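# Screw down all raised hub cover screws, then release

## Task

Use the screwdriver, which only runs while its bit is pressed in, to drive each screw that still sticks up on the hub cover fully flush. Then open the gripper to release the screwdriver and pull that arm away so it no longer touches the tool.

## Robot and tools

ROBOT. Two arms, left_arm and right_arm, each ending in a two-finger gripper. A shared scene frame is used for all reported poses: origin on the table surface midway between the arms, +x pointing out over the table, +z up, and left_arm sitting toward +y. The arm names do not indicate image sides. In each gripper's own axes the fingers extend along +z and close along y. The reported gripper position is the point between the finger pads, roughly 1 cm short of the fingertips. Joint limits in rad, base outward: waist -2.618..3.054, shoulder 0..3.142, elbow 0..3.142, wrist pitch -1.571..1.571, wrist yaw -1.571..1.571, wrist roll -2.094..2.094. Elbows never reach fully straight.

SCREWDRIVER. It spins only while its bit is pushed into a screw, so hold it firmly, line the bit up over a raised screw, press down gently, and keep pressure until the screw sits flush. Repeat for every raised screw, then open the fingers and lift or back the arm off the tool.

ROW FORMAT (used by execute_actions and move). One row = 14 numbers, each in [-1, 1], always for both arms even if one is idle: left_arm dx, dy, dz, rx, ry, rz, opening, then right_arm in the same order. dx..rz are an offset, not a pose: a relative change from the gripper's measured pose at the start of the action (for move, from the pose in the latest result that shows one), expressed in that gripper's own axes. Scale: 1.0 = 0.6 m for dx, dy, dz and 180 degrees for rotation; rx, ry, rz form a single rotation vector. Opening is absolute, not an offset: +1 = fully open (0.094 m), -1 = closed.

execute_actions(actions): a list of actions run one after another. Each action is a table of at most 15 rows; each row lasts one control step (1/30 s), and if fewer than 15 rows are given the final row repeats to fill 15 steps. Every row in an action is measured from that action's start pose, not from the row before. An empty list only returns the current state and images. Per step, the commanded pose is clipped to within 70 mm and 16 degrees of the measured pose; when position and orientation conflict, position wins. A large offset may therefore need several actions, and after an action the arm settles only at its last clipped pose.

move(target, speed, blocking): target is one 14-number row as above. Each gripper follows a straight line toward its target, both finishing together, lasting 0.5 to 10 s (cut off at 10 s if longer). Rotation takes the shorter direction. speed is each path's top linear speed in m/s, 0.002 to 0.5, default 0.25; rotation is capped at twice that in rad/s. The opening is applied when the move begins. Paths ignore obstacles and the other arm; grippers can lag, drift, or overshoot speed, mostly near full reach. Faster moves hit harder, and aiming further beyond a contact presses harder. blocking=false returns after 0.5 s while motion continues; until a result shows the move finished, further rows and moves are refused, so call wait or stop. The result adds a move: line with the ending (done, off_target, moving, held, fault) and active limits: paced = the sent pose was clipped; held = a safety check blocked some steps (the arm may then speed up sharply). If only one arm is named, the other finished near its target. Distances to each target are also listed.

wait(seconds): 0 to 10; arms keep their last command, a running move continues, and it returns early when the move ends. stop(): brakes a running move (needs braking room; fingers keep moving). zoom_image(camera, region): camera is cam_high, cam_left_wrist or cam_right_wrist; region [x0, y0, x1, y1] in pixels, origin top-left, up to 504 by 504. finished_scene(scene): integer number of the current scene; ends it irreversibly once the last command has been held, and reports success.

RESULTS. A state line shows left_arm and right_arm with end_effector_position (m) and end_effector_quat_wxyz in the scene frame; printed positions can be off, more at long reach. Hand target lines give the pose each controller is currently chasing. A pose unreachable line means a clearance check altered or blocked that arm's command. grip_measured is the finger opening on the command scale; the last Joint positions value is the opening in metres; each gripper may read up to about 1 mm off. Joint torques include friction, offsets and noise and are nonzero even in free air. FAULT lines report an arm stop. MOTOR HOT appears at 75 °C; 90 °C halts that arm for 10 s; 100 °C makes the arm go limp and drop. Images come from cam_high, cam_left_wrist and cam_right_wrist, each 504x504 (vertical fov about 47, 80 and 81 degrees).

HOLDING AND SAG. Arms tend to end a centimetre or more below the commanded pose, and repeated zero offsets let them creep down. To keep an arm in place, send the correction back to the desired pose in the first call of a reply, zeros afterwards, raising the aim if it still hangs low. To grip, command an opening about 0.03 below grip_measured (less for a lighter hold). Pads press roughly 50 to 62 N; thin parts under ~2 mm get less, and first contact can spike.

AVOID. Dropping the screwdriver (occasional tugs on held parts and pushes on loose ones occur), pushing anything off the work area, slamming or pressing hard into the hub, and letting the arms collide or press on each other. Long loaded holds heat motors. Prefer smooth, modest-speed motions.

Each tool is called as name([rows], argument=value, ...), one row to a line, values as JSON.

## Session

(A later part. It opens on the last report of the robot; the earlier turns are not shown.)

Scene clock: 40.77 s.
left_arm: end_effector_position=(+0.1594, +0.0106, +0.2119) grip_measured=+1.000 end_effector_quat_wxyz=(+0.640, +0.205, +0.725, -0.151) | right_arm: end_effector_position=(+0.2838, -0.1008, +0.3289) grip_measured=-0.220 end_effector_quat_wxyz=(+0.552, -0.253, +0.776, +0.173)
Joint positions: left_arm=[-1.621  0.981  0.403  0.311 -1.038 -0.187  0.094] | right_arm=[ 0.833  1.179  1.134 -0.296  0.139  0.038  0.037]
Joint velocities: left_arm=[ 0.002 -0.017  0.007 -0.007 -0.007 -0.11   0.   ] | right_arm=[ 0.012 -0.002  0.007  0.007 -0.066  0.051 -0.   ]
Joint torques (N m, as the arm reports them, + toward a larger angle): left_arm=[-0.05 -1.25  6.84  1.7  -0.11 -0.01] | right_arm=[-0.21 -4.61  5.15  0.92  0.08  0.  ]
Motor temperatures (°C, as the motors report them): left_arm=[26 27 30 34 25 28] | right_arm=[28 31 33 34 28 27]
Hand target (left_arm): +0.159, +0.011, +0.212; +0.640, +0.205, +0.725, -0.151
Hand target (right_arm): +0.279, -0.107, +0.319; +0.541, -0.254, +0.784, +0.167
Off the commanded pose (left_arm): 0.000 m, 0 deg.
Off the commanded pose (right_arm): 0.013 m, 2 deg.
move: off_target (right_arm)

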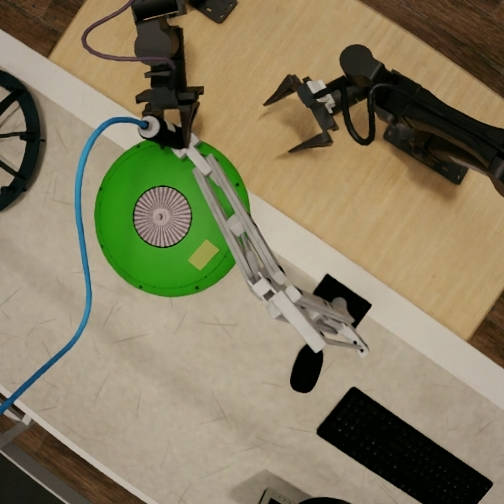

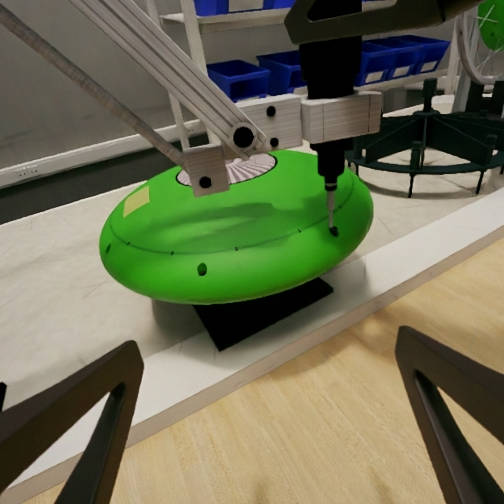

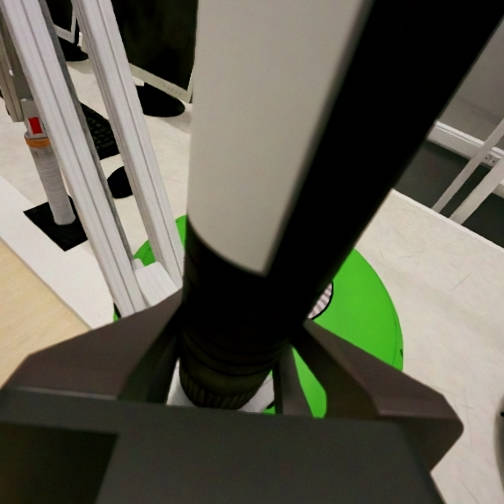

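move(target=[0,0,0,0,0,0,1, -0.006,-0.004,-0.021,0,0,0,-0.25], speed=0.02)

zoom_image(camera="cam_left_wrist", region=[290, 165, 380, 250])

Scene clock: 41.90 s.
left_arm: end_effector_position=(+0.1594, +0.0106, +0.2119) grip_measured=+1.000 end_effector_quat_wxyz=(+0.640, +0.205, +0.725, -0.151) | right_arm: end_effector_position=(+0.2840, -0.1006, +0.3294) grip_measured=-0.220 end_effector_quat_wxyz=(+0.553, -0.253, +0.775, +0.173)
Joint positions: left_arm=[-1.621  0.981  0.403  0.311 -1.038 -0.187  0.094] | right_arm=[ 0.833  1.179  1.134 -0.294  0.139  0.037  0.037]
Joint velocities: left_arm=[-0.002  0.032 -0.012 -0.022  0.022 -0.037  0.   ] | right_arm=[ 0.002  0.002  0.002 -0.037  0.022 -0.007  0.001]
Joint torques (N m, as the arm reports them, + toward a larger angle): left_arm=[-0.05 -1.25  6.85  1.7  -0.12 -0.01] | right_arm=[-0.26 -5.39  7.75  0.79  0.02 -0.04]
Motor temperatures (°C, as the motors report them): left_arm=[26 27 30 34 25 28] | right_arm=[28 31 33 34 28 27]
Hand target (left_arm): +0.159, +0.011, +0.212; +0.640, +0.205, +0.725, -0.151
Hand target (right_arm): +0.277, -0.109, +0.336; +0.552, -0.253, +0.776, +0.173
Off the commanded pose (left_arm): 0.000 m, 0 deg.
Off the commanded pose (right_arm): 0.013 m, 0 deg.
move: off_target (right_arm)

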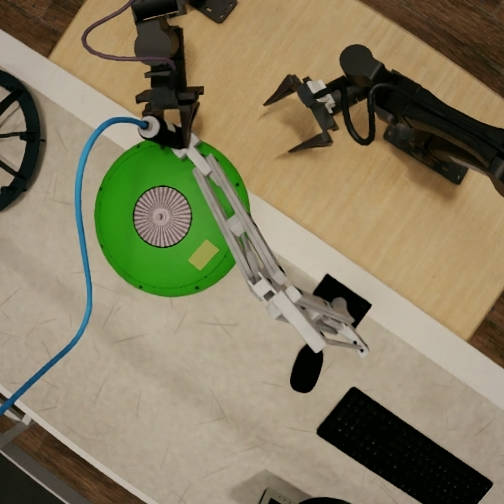

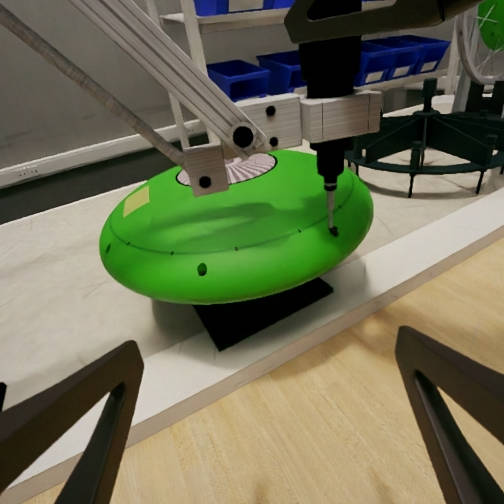

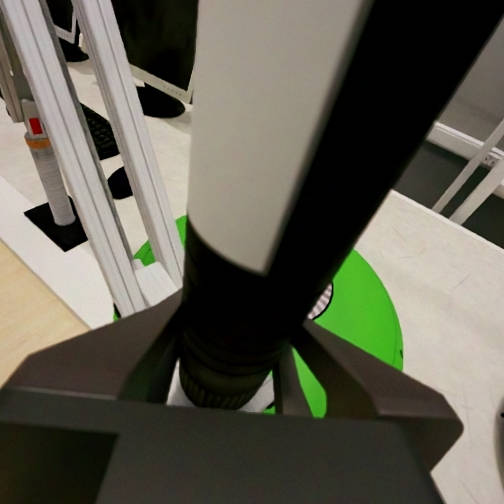

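Region (290, 165, 380, 250) of cam_left_wrist's 504x504 image, scaled by 5.600, with more detail than that image has.

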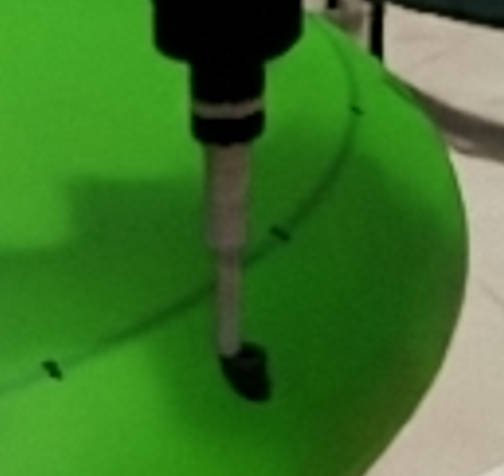

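move(target=[0,0,0,0,0,0,1, -0.003,-0.006,-0.027,0,0,0,-0.25], speed=0.03)

zoom_image(camera="cam_left_wrist", region=[290, 165, 380, 250])

Scene clock: 42.90 s.
left_arm: end_effector_position=(+0.1594, +0.0106, +0.2119) grip_measured=+1.000 end_effector_quat_wxyz=(+0.640, +0.205, +0.725, -0.151) | right_arm: end_effector_position=(+0.2801, -0.1052, +0.3311) grip_measured=-0.220 end_effector_quat_wxyz=(+0.552, -0.253, +0.776, +0.171)
Joint positions: left_arm=[-1.621  0.981  0.403  0.311 -1.038 -0.187  0.094] | right_arm=[ 0.833  1.16   1.134 -0.317  0.143  0.037  0.037]
Joint velocities: left_arm=[ 0.002  0.007 -0.007  0.037  0.022  0.007  0.   ] | right_arm=[ 0.002  0.012 -0.007 -0.007 -0.022  0.022  0.   ]
Joint torques (N m, as the arm reports them, + toward a larger angle): left_arm=[-0.05 -1.23  6.85  1.7  -0.11 -0.01] | right_arm=[-0.43 -5.05  6.96  0.95 -0.03 -0.06]
Motor temperatures (°C, as the motors report them): left_arm=[26 27 30 34 25 28] | right_arm=[28 31 33 34 28 27]
Hand target (left_arm): +0.159, +0.011, +0.212; +0.640, +0.205, +0.725, -0.151
Hand target (right_arm): +0.274, -0.112, +0.337; +0.553, -0.253, +0.775, +0.173
Off the commanded pose (left_arm): 0.000 m, 0 deg.
Off the commanded pose (right_arm): 0.011 m, 0 deg.
move: off_target (right_arm)

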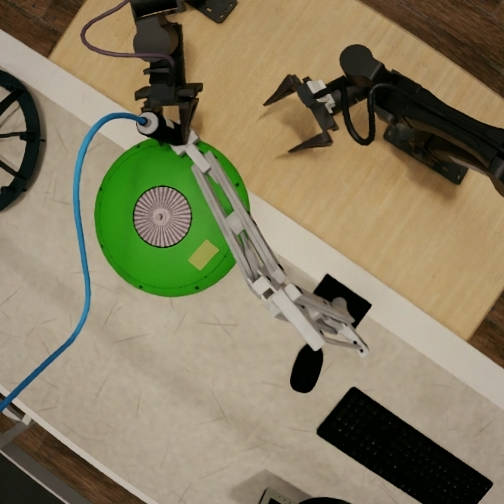

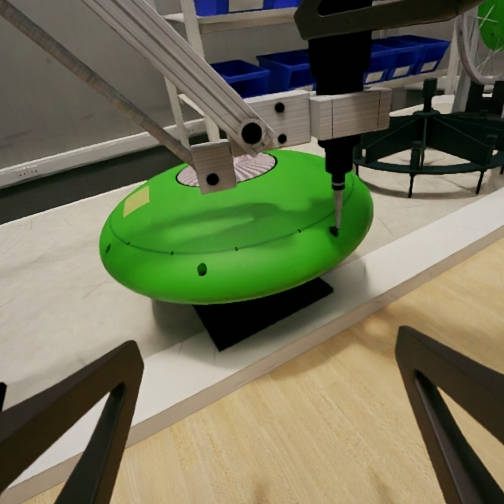

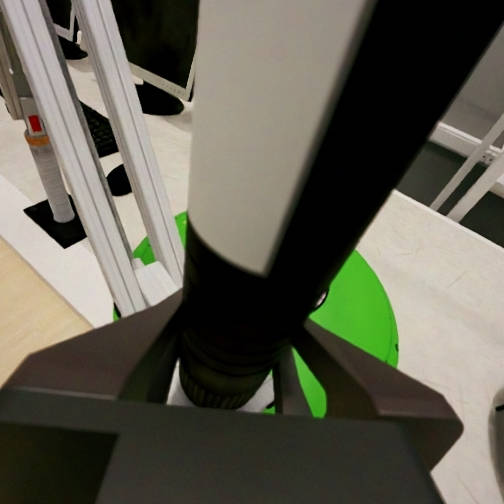

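Region (290, 165, 380, 250) of cam_left_wrist's 504x504 image, scaled by 5.600, with more detail than that image has.

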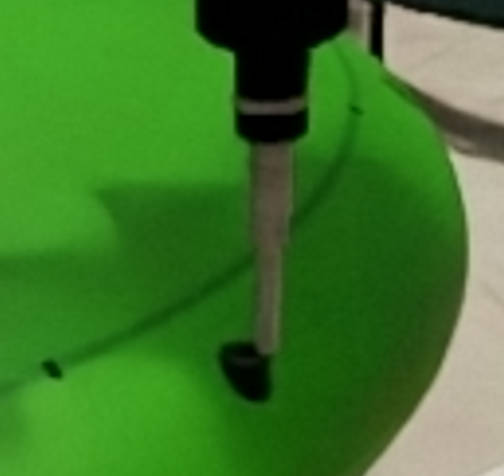

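move(target=[0,0,0,0,0,0,1, 0.003,0.001,0.007,0,-0.012,0,-0.25], speed=0.02)

zoom_image(camera="cam_left_wrist", region=[290, 165, 380, 250])

Scene clock: 44.47 s.
left_arm: end_effector_position=(+0.1594, +0.0106, +0.2119) grip_measured=+1.000 end_effector_quat_wxyz=(+0.640, +0.205, +0.725, -0.151) | right_arm: end_effector_position=(+0.2834, -0.1021, +0.3303) grip_measured=-0.220 end_effector_quat_wxyz=(+0.565, -0.249, +0.767, +0.176)
Joint positions: left_arm=[-1.621  0.981  0.403  0.311 -1.038 -0.187  0.094] | right_arm=[ 0.833  1.16   1.098 -0.247  0.143  0.033  0.037]
Joint velocities: left_arm=[-0.007  0.002  0.002  0.037  0.051 -0.022  0.   ] | right_arm=[ 0.012 -0.012  0.002 -0.007 -0.007  0.037 -0.001]
Joint torques (N m, as the arm reports them, + toward a larger angle): left_arm=[-0.04 -1.23  6.83  1.71 -0.11 -0.02] | right_arm=[ 0.07 -3.58  5.63  1.3   0.08 -0.07]
Motor temperatures (°C, as the motors report them): left_arm=[26 27 30 34 25 28] | right_arm=[28 31 33 34 28 27]
Hand target (left_arm): +0.159, +0.011, +0.212; +0.640, +0.205, +0.725, -0.151
Hand target (right_arm): +0.282, -0.103, +0.328; +0.566, -0.249, +0.766, +0.175
Off the commanded pose (left_arm): 0.000 m, 0 deg.
Off the commanded pose (right_arm): 0.003 m, 0 deg.
move: done

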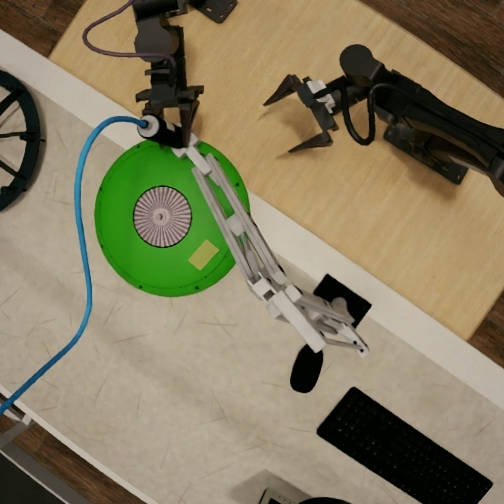

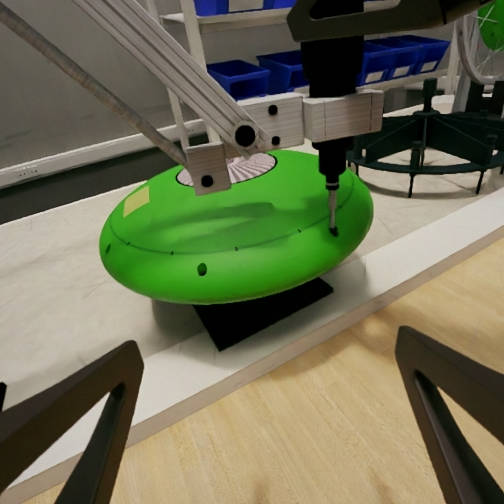

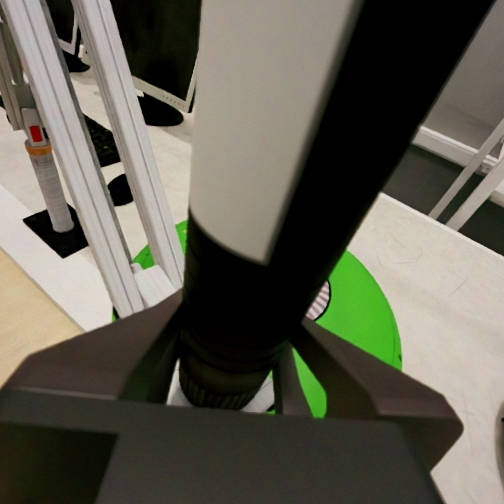

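Region (290, 165, 380, 250) of cam_left_wrist's 504x504 image, scaled by 5.600, with more detail than that image has.

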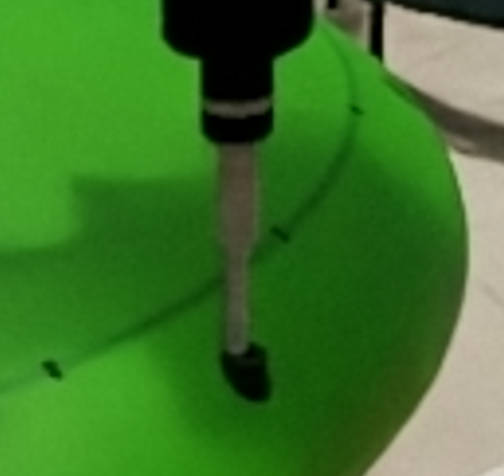

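move(target=[0,0,0,0,0,0,1, 0.033,0,0.008,0,0.02,0,-0.25], speed=0.02)

zoom_image(camera="cam_left_wrist", region=[290, 165, 380, 250])

Scene clock: 46.50 s.
left_arm: end_effector_position=(+0.1594, +0.0106, +0.2119) grip_measured=+1.000 end_effector_quat_wxyz=(+0.640, +0.205, +0.725, -0.151) | right_arm: end_effector_position=(+0.2833, -0.1022, +0.3299) grip_measured=-0.220 end_effector_quat_wxyz=(+0.564, -0.250, +0.767, +0.176)
Joint positions: left_arm=[-1.621  0.981  0.403  0.311 -1.038 -0.187  0.094] | right_arm=[ 0.833  1.16   1.098 -0.248  0.143  0.033  0.037]
Joint velocities: left_arm=[ 0.002 -0.002 -0.012 -0.066  0.051  0.037  0.   ] | right_arm=[-0.002 -0.022 -0.017  0.007  0.007  0.037 -0.   ]
Joint torques (N m, as the arm reports them, + toward a larger angle): left_arm=[-0.05 -1.24  6.83  1.7  -0.11 -0.01] | right_arm=[-0.16 -2.38  5.74  0.89  0.01  0.05]
Motor temperatures (°C, as the motors report them): left_arm=[26 27 30 34 25 28] | right_arm=[28 30 33 34 28 27]
Hand target (left_arm): +0.159, +0.011, +0.212; +0.640, +0.205, +0.725, -0.151
Hand target (right_arm): +0.282, -0.103, +0.310; +0.540, -0.255, +0.784, +0.168
Off the commanded pose (left_arm): 0.000 m, 0 deg.
Off the commanded pose (right_arm): 0.020 m, 4 deg.
move: off_target (right_arm)

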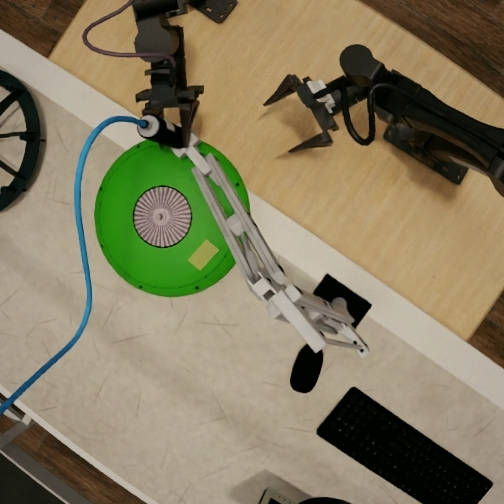

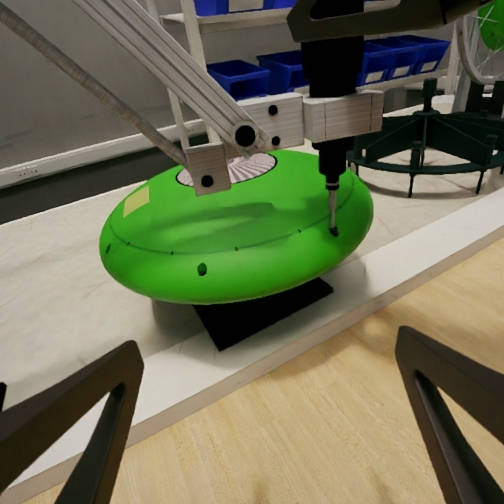

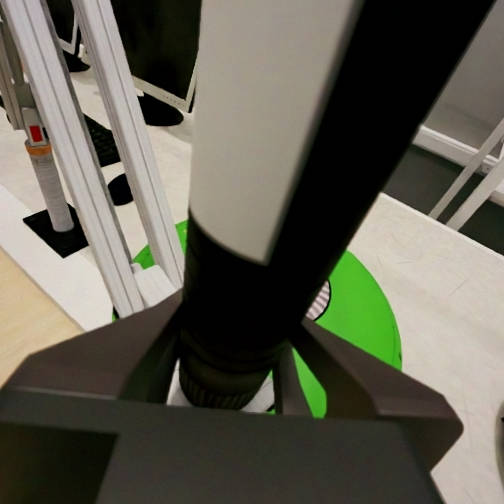

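Region (290, 165, 380, 250) of cam_left_wrist's 504x504 image, scaled by 5.600, with more detail than that image has.

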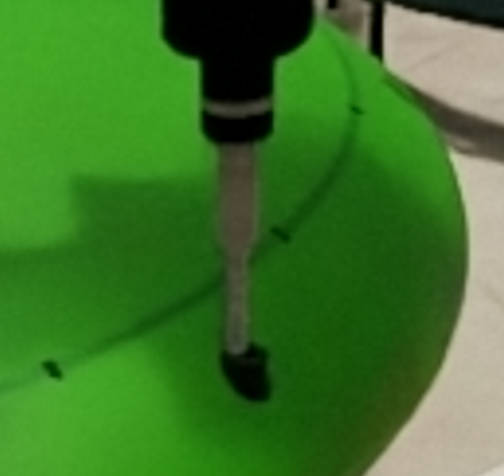

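move(target=[0,0,0,0,0,0,1, 0.095,0,0.02,0,0.05,0,-0.25], speed=0.05)

zoom_image(camera="cam_left_wrist", region=[290, 165, 380, 250])

Scene clock: 48.53 s.
left_arm: end_effector_position=(+0.1594, +0.0106, +0.2119) grip_measured=+1.000 end_effector_quat_wxyz=(+0.640, +0.205, +0.725, -0.151) | right_arm: end_effector_position=(+0.2843, -0.1010, +0.3267) grip_measured=-0.220 end_effector_quat_wxyz=(+0.567, -0.249, +0.765, +0.178)
Joint positions: left_arm=[-1.621  0.981  0.403  0.311 -1.038 -0.187  0.094] | right_arm=[ 0.833  1.16   1.076 -0.217  0.142  0.033  0.037]
Joint velocities: left_arm=[-0.002  0.012 -0.012  0.066  0.022 -0.037  0.   ] | right_arm=[-0.007  0.012 -0.002 -0.007  0.007  0.022 -0.001]
Joint torques (N m, as the arm reports them, + toward a larger angle): left_arm=[-0.05 -1.23  6.85  1.7  -0.12 -0.01] | right_arm=[-0.25 -1.82  3.23  0.32 -0.05  0.2 ]
Motor temperatures (°C, as the motors report them): left_arm=[26 27 30 34 25 28] | right_arm=[28 30 33 34 28 28]
Hand target (left_arm): +0.159, +0.011, +0.212; +0.640, +0.205, +0.725, -0.151
Hand target (right_arm): +0.278, -0.106, +0.275; +0.503, -0.262, +0.809, +0.157
Off the commanded pose (left_arm): 0.000 m, 0 deg.
Off the commanded pose (right_arm): 0.055 m, 10 deg.
move: off_target (right_arm)

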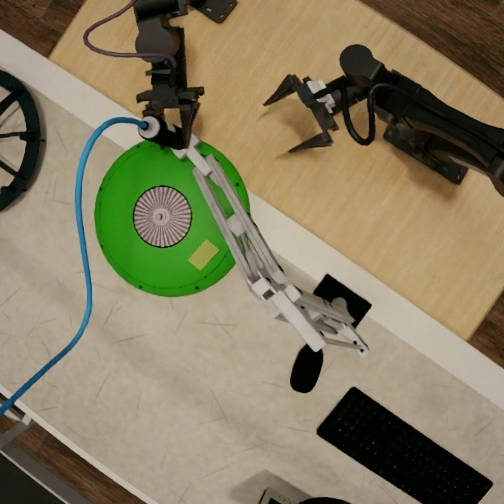

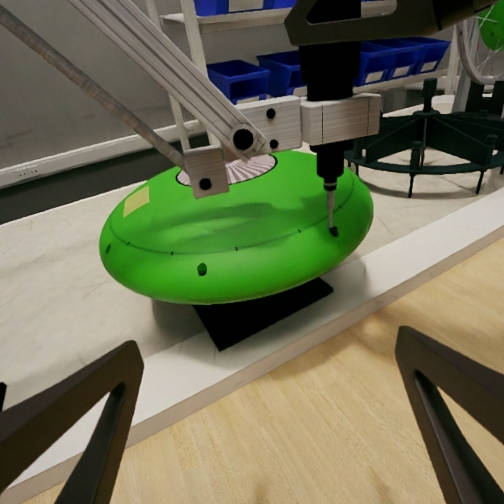

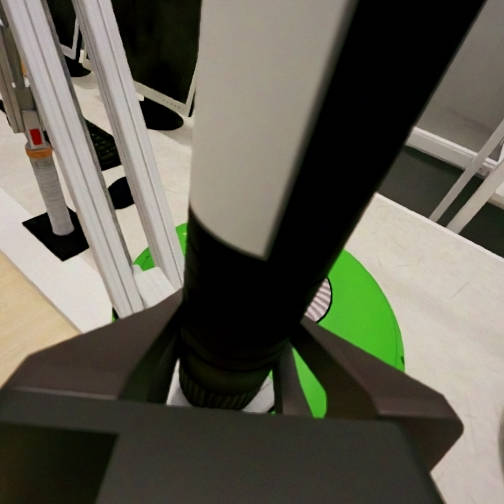

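Region (290, 165, 380, 250) of cam_left_wrist's 504x504 image, scaled by 5.600, with more detail than that image has.

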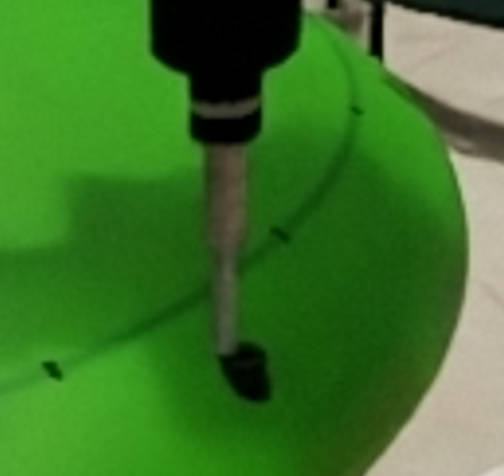

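execute_actions([
  [[0,0,0,0,0,0,1, 0.09,-0.003,0.012,0,0.055,0,-0.25],[0,0,0,0,0,0,1, 0.091,-0.004,0.008,0,0.055,0,-0.25],[0,0,0,0,0,0,1, 0.092,-0.005,0.004,0,0.055,0,-0.25],[0,0,0,0,0,0,1, 0.093,-0.006,0.0,0,0.055,0,-0.25],[0,0,0,0,0,0,1, 0.094,-0.006,-0.002,0,0.055,0,-0.25],[0,0,0,0,0,0,1, 0.094,-0.007,-0.004,0,0.055,0,-0.25],[0,0,0,0,0,0,1, 0.095,-0.007,-0.006,0,0.055,0,-0.25]],
])

zoom_image(camera="cam_left_wrist", region=[290, 165, 380, 250])

Scene clock: 49.47 s.
left_arm: end_effector_position=(+0.1594, +0.0106, +0.2119) grip_measured=+1.000 end_effector_quat_wxyz=(+0.640, +0.205, +0.725, -0.151) | right_arm: end_effector_position=(+0.2812, -0.1050, +0.3267) grip_measured=-0.220 end_effector_quat_wxyz=(+0.568, -0.248, +0.764, +0.178)
Joint positions: left_arm=[-1.621  0.981  0.403  0.311 -1.038 -0.187  0.094] | right_arm=[ 0.831  1.14   1.063 -0.222  0.141  0.033  0.037]
Joint velocities: left_arm=[-0.017 -0.012  0.002  0.081 -0.051 -0.022  0.   ] | right_arm=[ 0.017 -0.007 -0.007 -0.051 -0.007 -0.022  0.   ]
Joint torques (N m, as the arm reports them, + toward a larger angle): left_arm=[-0.04 -1.24  6.85  1.7  -0.11 -0.02] | right_arm=[-0.75 -3.15  3.4   0.09 -0.13  0.17]
Motor temperatures (°C, as the motors report them): left_arm=[26 27 30 34 25 28] | right_arm=[28 30 33 34 28 28]
Hand target (left_arm): +0.159, +0.011, +0.212; +0.640, +0.205, +0.725, -0.151
Hand target (right_arm): +0.271, -0.116, +0.276; +0.500, -0.261, +0.810, +0.157
Off the commanded pose (left_arm): 0.000 m, 0 deg.
Off the commanded pose (right_arm): 0.056 m, 10 deg.

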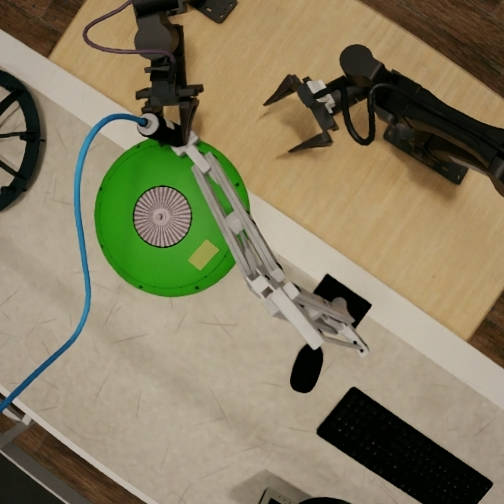

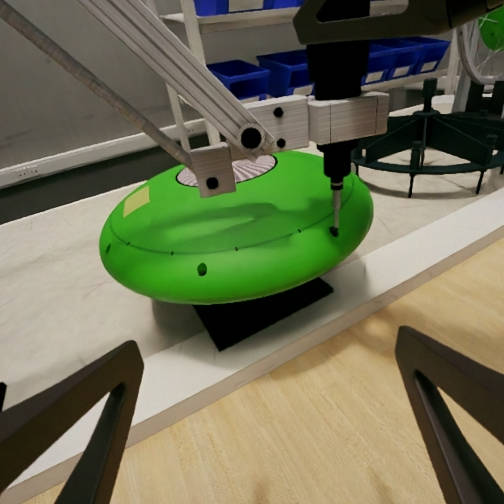

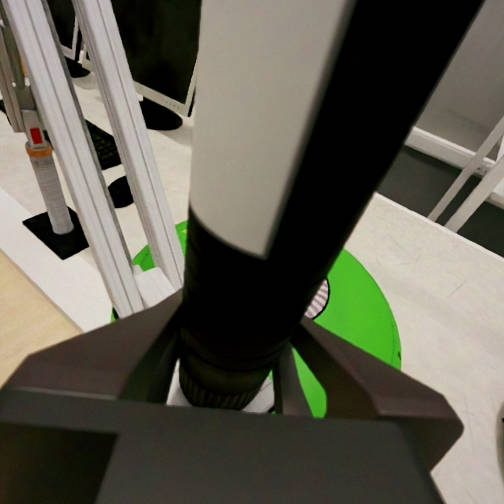

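Region (290, 165, 380, 250) of cam_left_wrist's 504x504 image, scaled by 5.600, with more detail than that image has.

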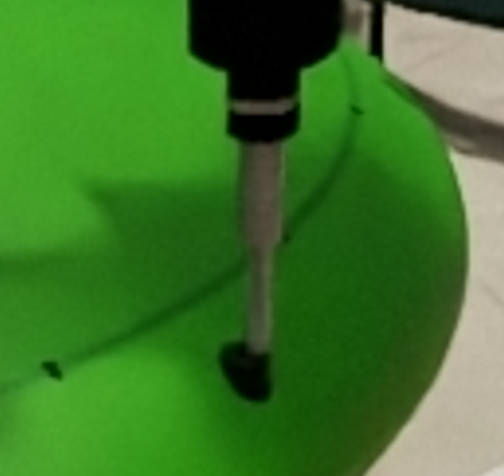

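execute_actions([
  [[0,0,0,0,0,0,1, 0.09,-0.002,0.012,0,0.05,0,-0.25],[0,0,0,0,0,0,1, 0.09,0,0.014,0,0.048,0,-0.25],[0,0,0,0,0,0,1, 0.09,0,0.016,0,0.046,0,-0.25],[0,0,0,0,0,0,1, 0.09,0,0.016,0,0.044,0,-0.25],[0,0,0,0,0,0,1, 0.09,0,0.016,0,0.042,0,-0.25]],
])

zoom_image(camera="cam_left_wrist", region=[290, 165, 380, 250])

Scene clock: 50.37 s.
left_arm: end_effector_position=(+0.1594, +0.0106, +0.2119) grip_measured=+1.000 end_effector_quat_wxyz=(+0.640, +0.205, +0.725, -0.151) | right_arm: end_effector_position=(+0.2838, -0.1025, +0.3269) grip_measured=-0.220 end_effector_quat_wxyz=(+0.581, -0.245, +0.755, +0.183)
Joint positions: left_arm=[-1.621  0.981  0.403  0.311 -1.038 -0.187  0.094] | right_arm=[ 0.831  1.14   1.03  -0.155  0.141  0.029  0.037]
Joint velocities: left_arm=[-0.007  0.007 -0.002  0.051 -0.007 -0.007  0.   ] | right_arm=[-0.007  0.002  0.002 -0.081 -0.037 -0.037 -0.   ]
Joint torques (N m, as the arm reports them, + toward a larger angle): left_arm=[-0.04 -1.24  6.84  1.7  -0.11 -0.01] | right_arm=[-0.12 -2.46  3.1   0.25 -0.03  0.19]
Motor temperatures (°C, as the motors report them): left_arm=[26 27 30 34 25 28] | right_arm=[28 30 33 33 28 28]
Hand target (left_arm): +0.159, +0.011, +0.212; +0.640, +0.205, +0.725, -0.151
Hand target (right_arm): +0.276, -0.109, +0.275; +0.517, -0.258, +0.800, +0.162
Off the commanded pose (left_arm): 0.000 m, 0 deg.
Off the commanded pose (right_arm): 0.056 m, 10 deg.

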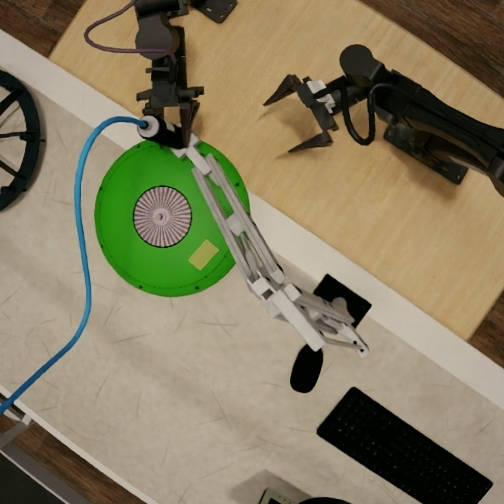

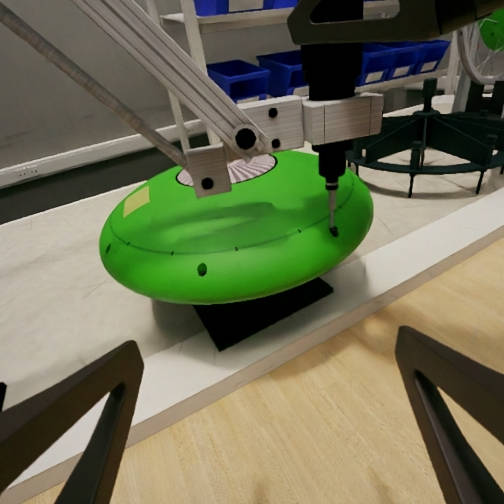

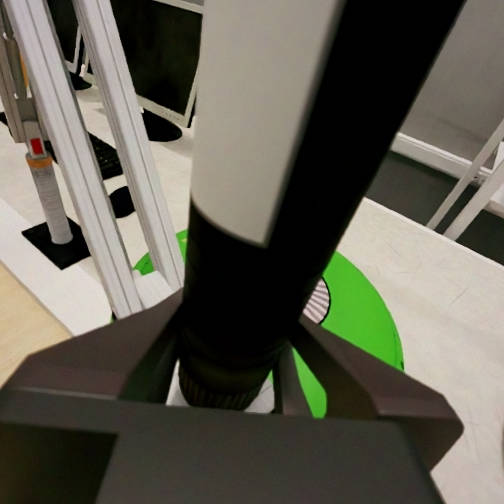

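Region (290, 165, 380, 250) of cam_left_wrist's 504x504 image, scaled by 5.600, with more detail than that image has.

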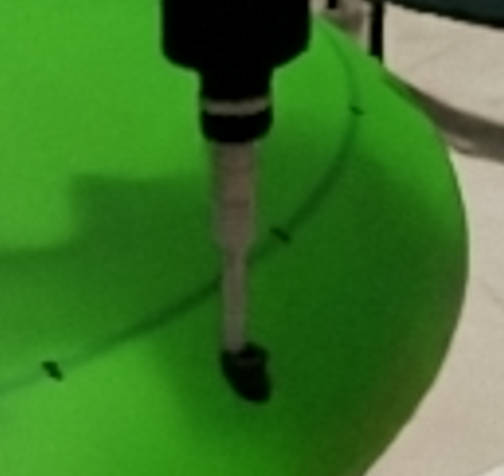

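execute_actions([
  [[-0.03,-0.02,0.05,0,0.03,0,1, 0.09,0.003,0.01,0,0.056,0,-0.25],[-0.03,-0.02,0.05,0,0.03,0,1, 0.09,0.006,0.01,0,0.056,0,-0.25],[-0.03,-0.02,0.05,0,0.03,0,1, 0.09,0.008,0.01,0,0.056,0,-0.25],[-0.03,-0.02,0.05,0,0.03,0,1, 0.09,0.009,0.01,0,0.056,0,-0.25],[-0.03,-0.02,0.05,0,0.03,0,1, 0.09,0.010,0.01,0,0.056,0,-0.25],[-0.06,-0.04,0.09,0,0.06,0,1, 0.09,0.010,0.01,0,0.056,0,-0.25]],
])

wait(seconds=0.5)

Scene clock: 51.23 s.
left_arm: end_effector_position=(+0.1968, -0.0374, +0.2499) grip_measured=+1.000 end_effector_quat_wxyz=(+0.590, +0.201, +0.768, -0.147) | right_arm: end_effector_position=(+0.2821, -0.1008, +0.3269) grip_measured=-0.220 end_effector_quat_wxyz=(+0.581, -0.244, +0.755, +0.182)
Joint positions: left_arm=[-1.448  1.184  0.789 -0.01  -0.846 -0.299  0.094] | right_arm=[ 0.844  1.14   1.03  -0.154  0.156  0.032  0.037]
Joint velocities: left_arm=[ 0.007  0.042  0.056 -0.52   0.212 -0.125  0.   ] | right_arm=[-0.007 -0.012  0.002  0.007  0.037  0.007  0.   ]
Joint torques (N m, as the arm reports them, + toward a larger angle): left_arm=[ 0.64 -1.53  9.23  1.53 -0.15 -0.13] | right_arm=[ 0.84 -1.6   4.53  0.15  0.05  0.29]
Motor temperatures (°C, as the motors report them): left_arm=[26 27 30 34 25 28] | right_arm=[28 30 33 33 28 28]
Hand target (left_arm): +0.198, -0.038, +0.239; +0.569, +0.215, +0.783, -0.132
Hand target (right_arm): +0.273, -0.103, +0.276; +0.514, -0.259, +0.802, +0.162
Off the commanded pose (left_arm): 0.011 m, 4 deg.
Off the commanded pose (right_arm): 0.054 m, 10 deg.

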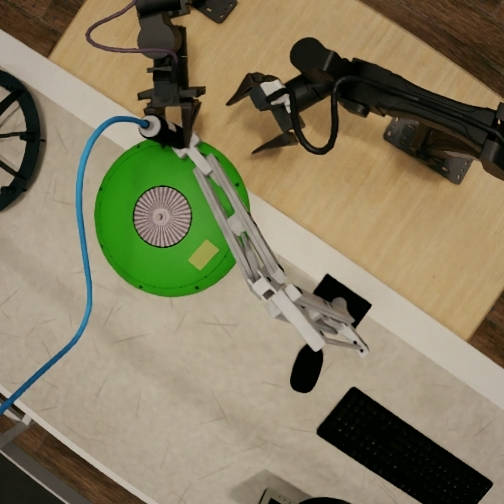

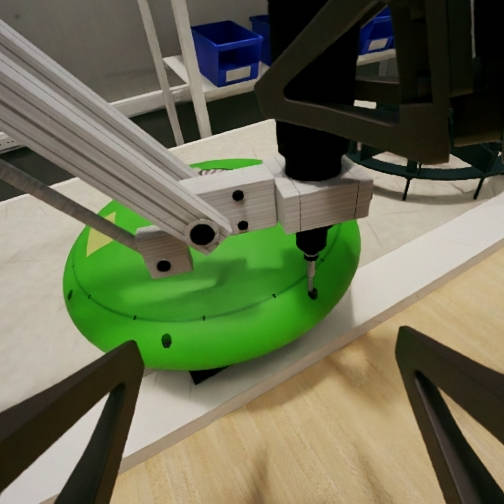

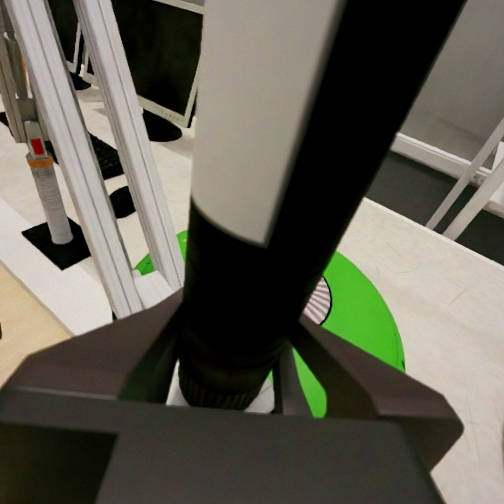

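Scene clock: 51.73 s.
left_arm: end_effector_position=(+0.1940, -0.0363, +0.2361) grip_measured=+1.000 end_effector_quat_wxyz=(+0.571, +0.219, +0.779, -0.135) | right_arm: end_effector_position=(+0.2821, -0.1008, +0.3269) grip_measured=-0.220 end_effector_quat_wxyz=(+0.581, -0.244, +0.755, +0.182)
Joint positions: left_arm=[-1.448  1.191  0.791 -0.074 -0.823 -0.317  0.094] | right_arm=[ 0.844  1.14   1.03  -0.154  0.156  0.032  0.037]
Joint velocities: left_arm=[ 0.002 -0.002 -0.007 -0.007 -0.007  0.037  0.   ] | right_arm=[ 0.012  0.012 -0.002  0.037 -0.051  0.037 -0.   ]
Joint torques (N m, as the arm reports them, + toward a larger angle): left_arm=[ 0.69 -2.06  9.48  1.55 -0.17 -0.12] | right_arm=[ 0.84 -1.62  4.52  0.14  0.06  0.27]
Motor temperatures (°C, as the motors report them): left_arm=[26 27 30 34 25 28] | right_arm=[28 29 33 33 28 28]
Hand target (left_arm): +0.198, -0.038, +0.239; +0.569, +0.215, +0.783, -0.132
Hand target (right_arm): +0.273, -0.103, +0.276; +0.514, -0.259, +0.802, +0.161
Off the commanded pose (left_arm): 0.006 m, 1 deg.
Off the commanded pose (right_arm): 0.054 m, 10 deg.
wait: 0.50 s; at rest by 0.43 s

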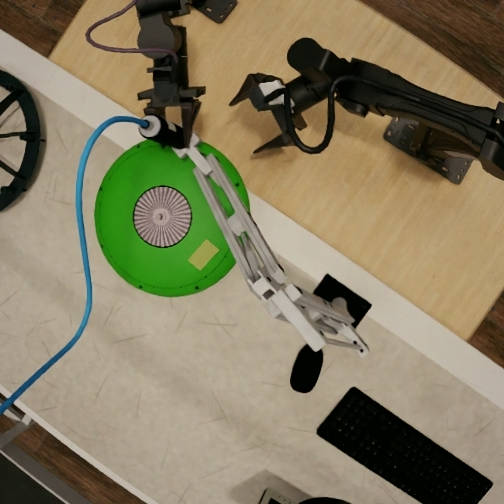

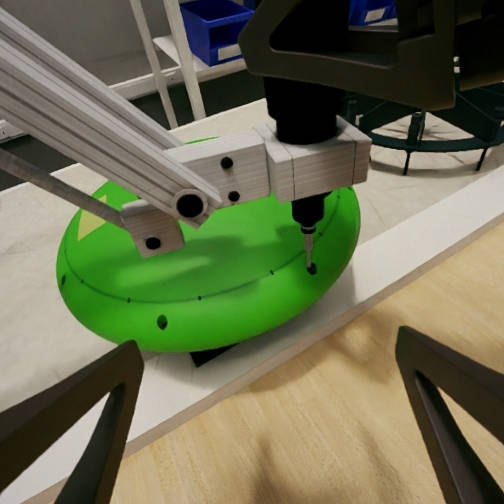

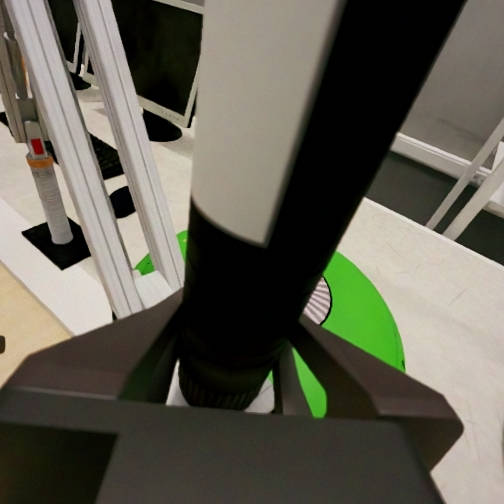

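zoom_image(camera="cam_left_wrist", region=[285, 235, 335, 285])

Region (285, 235, 335, 285) of cam_left_wrist's 504x504 image, scaled by 10.080, with more detail than that image has.

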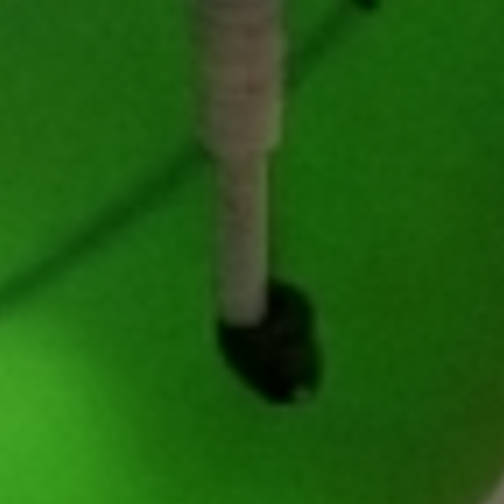

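execute_actions([
  [[0,0,0,0,0,0,1, 0.092,0,0.008,0,0.054,0,-0.25],[0,0,0,0,0,0,1, 0.092,-0.001,0.005,0,0.054,0,-0.25],[0,0,0,0,0,0,1, 0.093,-0.002,0.002,0,0.054,0,-0.25],[0,0,0,0,0,0,1, 0.093,-0.003,0.0,0,0.054,0,-0.25],[0,0,0,0,0,0,1, 0.093,-0.003,-0.001,0,0.054,0,-0.25],[0,0,0,0,0,0,1, 0.094,-0.003,-0.002,0,0.054,0,-0.25],[0,0,0,0,0,0,1, 0.094,-0.004,-0.003,0,0.054,0,-0.25],[0,0,0,0,0,0,1, 0.094,-0.004,-0.004,0,0.054,0,-0.25]],
])

zoom_image(camera="cam_left_wrist", region=[275, 215, 345, 285])

Scene clock: 52.87 s.
left_arm: end_effector_position=(+0.1939, -0.0363, +0.2358) grip_measured=+1.000 end_effector_quat_wxyz=(+0.571, +0.220, +0.779, -0.135) | right_arm: end_effector_position=(+0.2821, -0.1008, +0.3269) grip_measured=-0.220 end_effector_quat_wxyz=(+0.581, -0.244, +0.755, +0.182)
Joint positions: left_arm=[-1.448  1.191  0.791 -0.076 -0.822 -0.318  0.094] | right_arm=[ 0.844  1.14   1.03  -0.154  0.156  0.032  0.037]
Joint velocities: left_arm=[ 0.002  0.002 -0.002  0.007  0.037  0.066  0.   ] | right_arm=[ 0.012 -0.012  0.002 -0.007 -0.007 -0.022  0.   ]
Joint torques (N m, as the arm reports them, + toward a larger angle): left_arm=[-0.05 -3.22  7.1   1.78 -0.18 -0.01] | right_arm=[-0.36 -3.79  2.68  0.14 -0.08  0.23]
Motor temperatures (°C, as the motors report them): left_arm=[26 27 30 34 25 28] | right_arm=[28 29 32 33 28 28]
Hand target (left_arm): +0.194, -0.036, +0.236; +0.571, +0.219, +0.779, -0.135
Hand target (right_arm): +0.271, -0.112, +0.276; +0.517, -0.257, +0.801, +0.162
Off the commanded pose (left_arm): 0.000 m, 0 deg.
Off the commanded pose (right_arm): 0.057 m, 10 deg.

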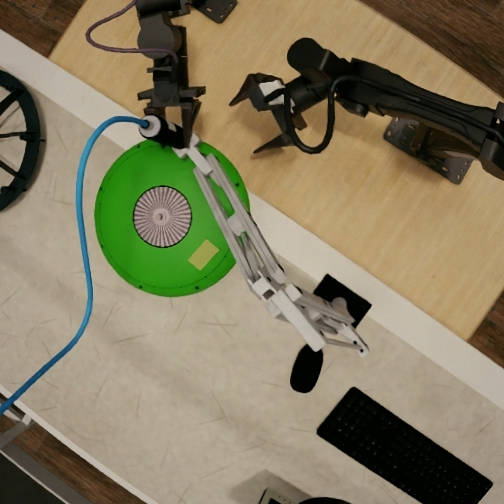

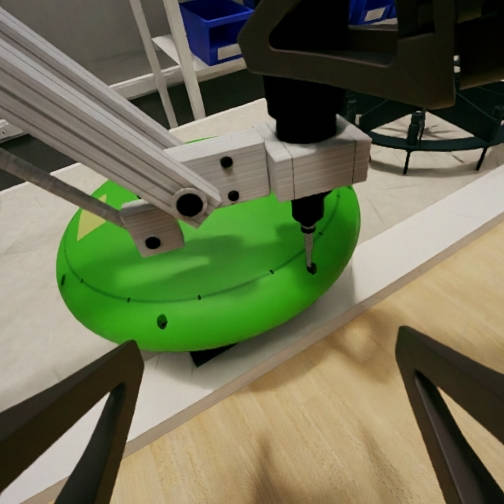

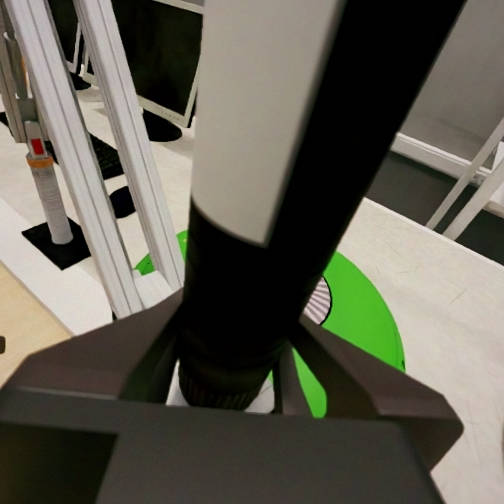

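Region (275, 215, 345, 285) of cam_left_wrist's 504x504 image, scaled by 7.200, with more detail than that image has.

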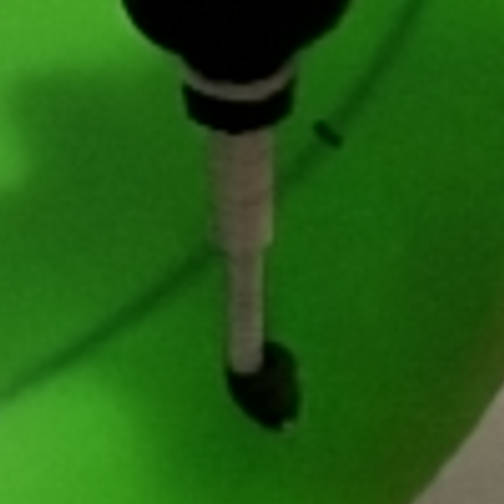

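Short pulse to break stiction, then hold.

execute_actions([
  [[0,0,0,0,0,0,1, 0.093,-0.004,-0.009,0,0.054,0,-0.25],[0,0,0,0,0,0,1, 0.093,-0.004,-0.009,0,0.054,0,-0.25],[0,0,0,0,0,0,1, 0.093,-0.003,-0.003,0,0.054,0,-0.25]],
])

zoom_image(camera="cam_left_wrist", region=[275, 215, 345, 285])

Scene clock: 53.53 s.
left_arm: end_effector_position=(+0.1939, -0.0363, +0.2358) grip_measured=+1.000 end_effector_quat_wxyz=(+0.571, +0.220, +0.779, -0.135) | right_arm: end_effector_position=(+0.2808, -0.1027, +0.3269) grip_measured=-0.220 end_effector_quat_wxyz=(+0.582, -0.243, +0.754, +0.181)
Joint positions: left_arm=[-1.448  1.191  0.791 -0.076 -0.822 -0.318  0.094] | right_arm=[ 0.843  1.131  1.023 -0.154  0.157  0.032  0.037]
Joint velocities: left_arm=[ 0.002 -0.032  0.002 -0.007 -0.007  0.007  0.   ] | right_arm=[-0.007 -0.002 -0.002  0.037 -0.007 -0.007 -0.   ]
Joint torques (N m, as the arm reports them, + toward a larger angle): left_arm=[-0.05 -3.21  7.1   1.77 -0.17 -0.01] | right_arm=[-0.09 -3.06  3.42  0.11 -0.08  0.21]
Motor temperatures (°C, as the motors report them): left_arm=[26 27 30 34 25 28] | right_arm=[28 29 32 33 28 28]
Hand target (left_arm): +0.194, -0.036, +0.236; +0.571, +0.220, +0.779, -0.135
Hand target (right_arm): +0.270, -0.111, +0.276; +0.517, -0.257, +0.800, +0.162
Off the commanded pose (left_arm): 0.000 m, 0 deg.
Off the commanded pose (right_arm): 0.055 m, 10 deg.

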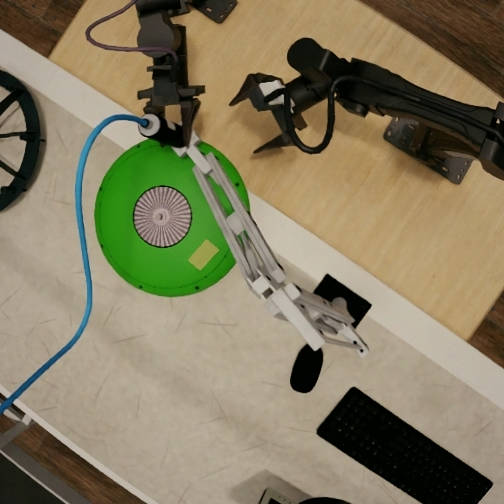

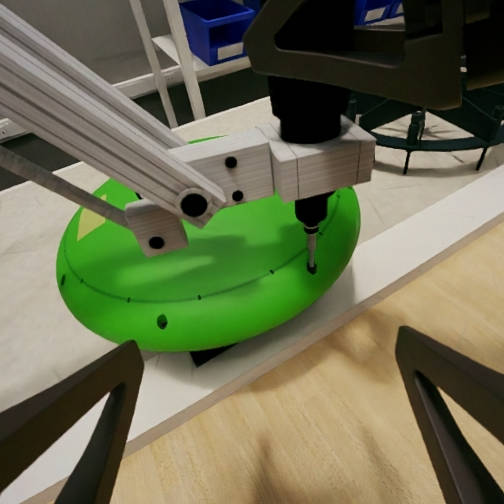

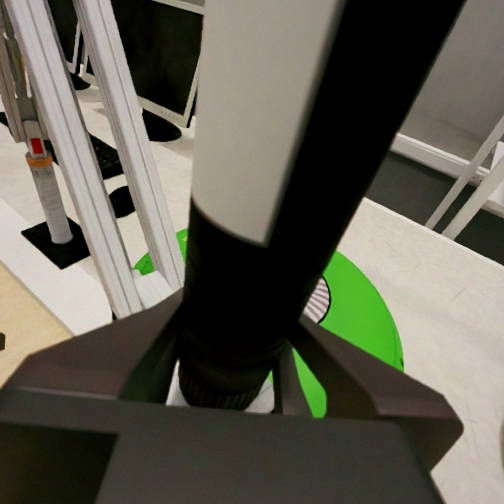

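Region (275, 215, 345, 285) of cam_left_wrist's 504x504 image, scaled by 7.200, with more detail than that image has.

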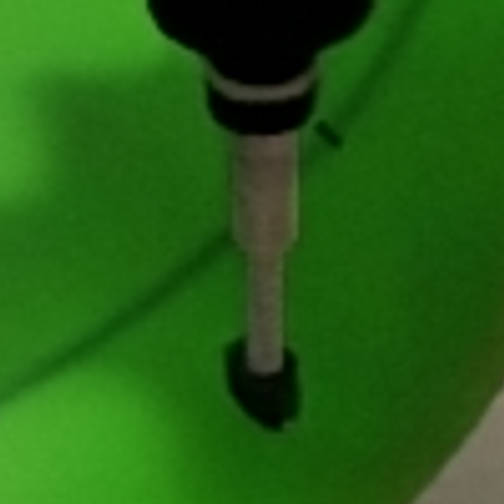

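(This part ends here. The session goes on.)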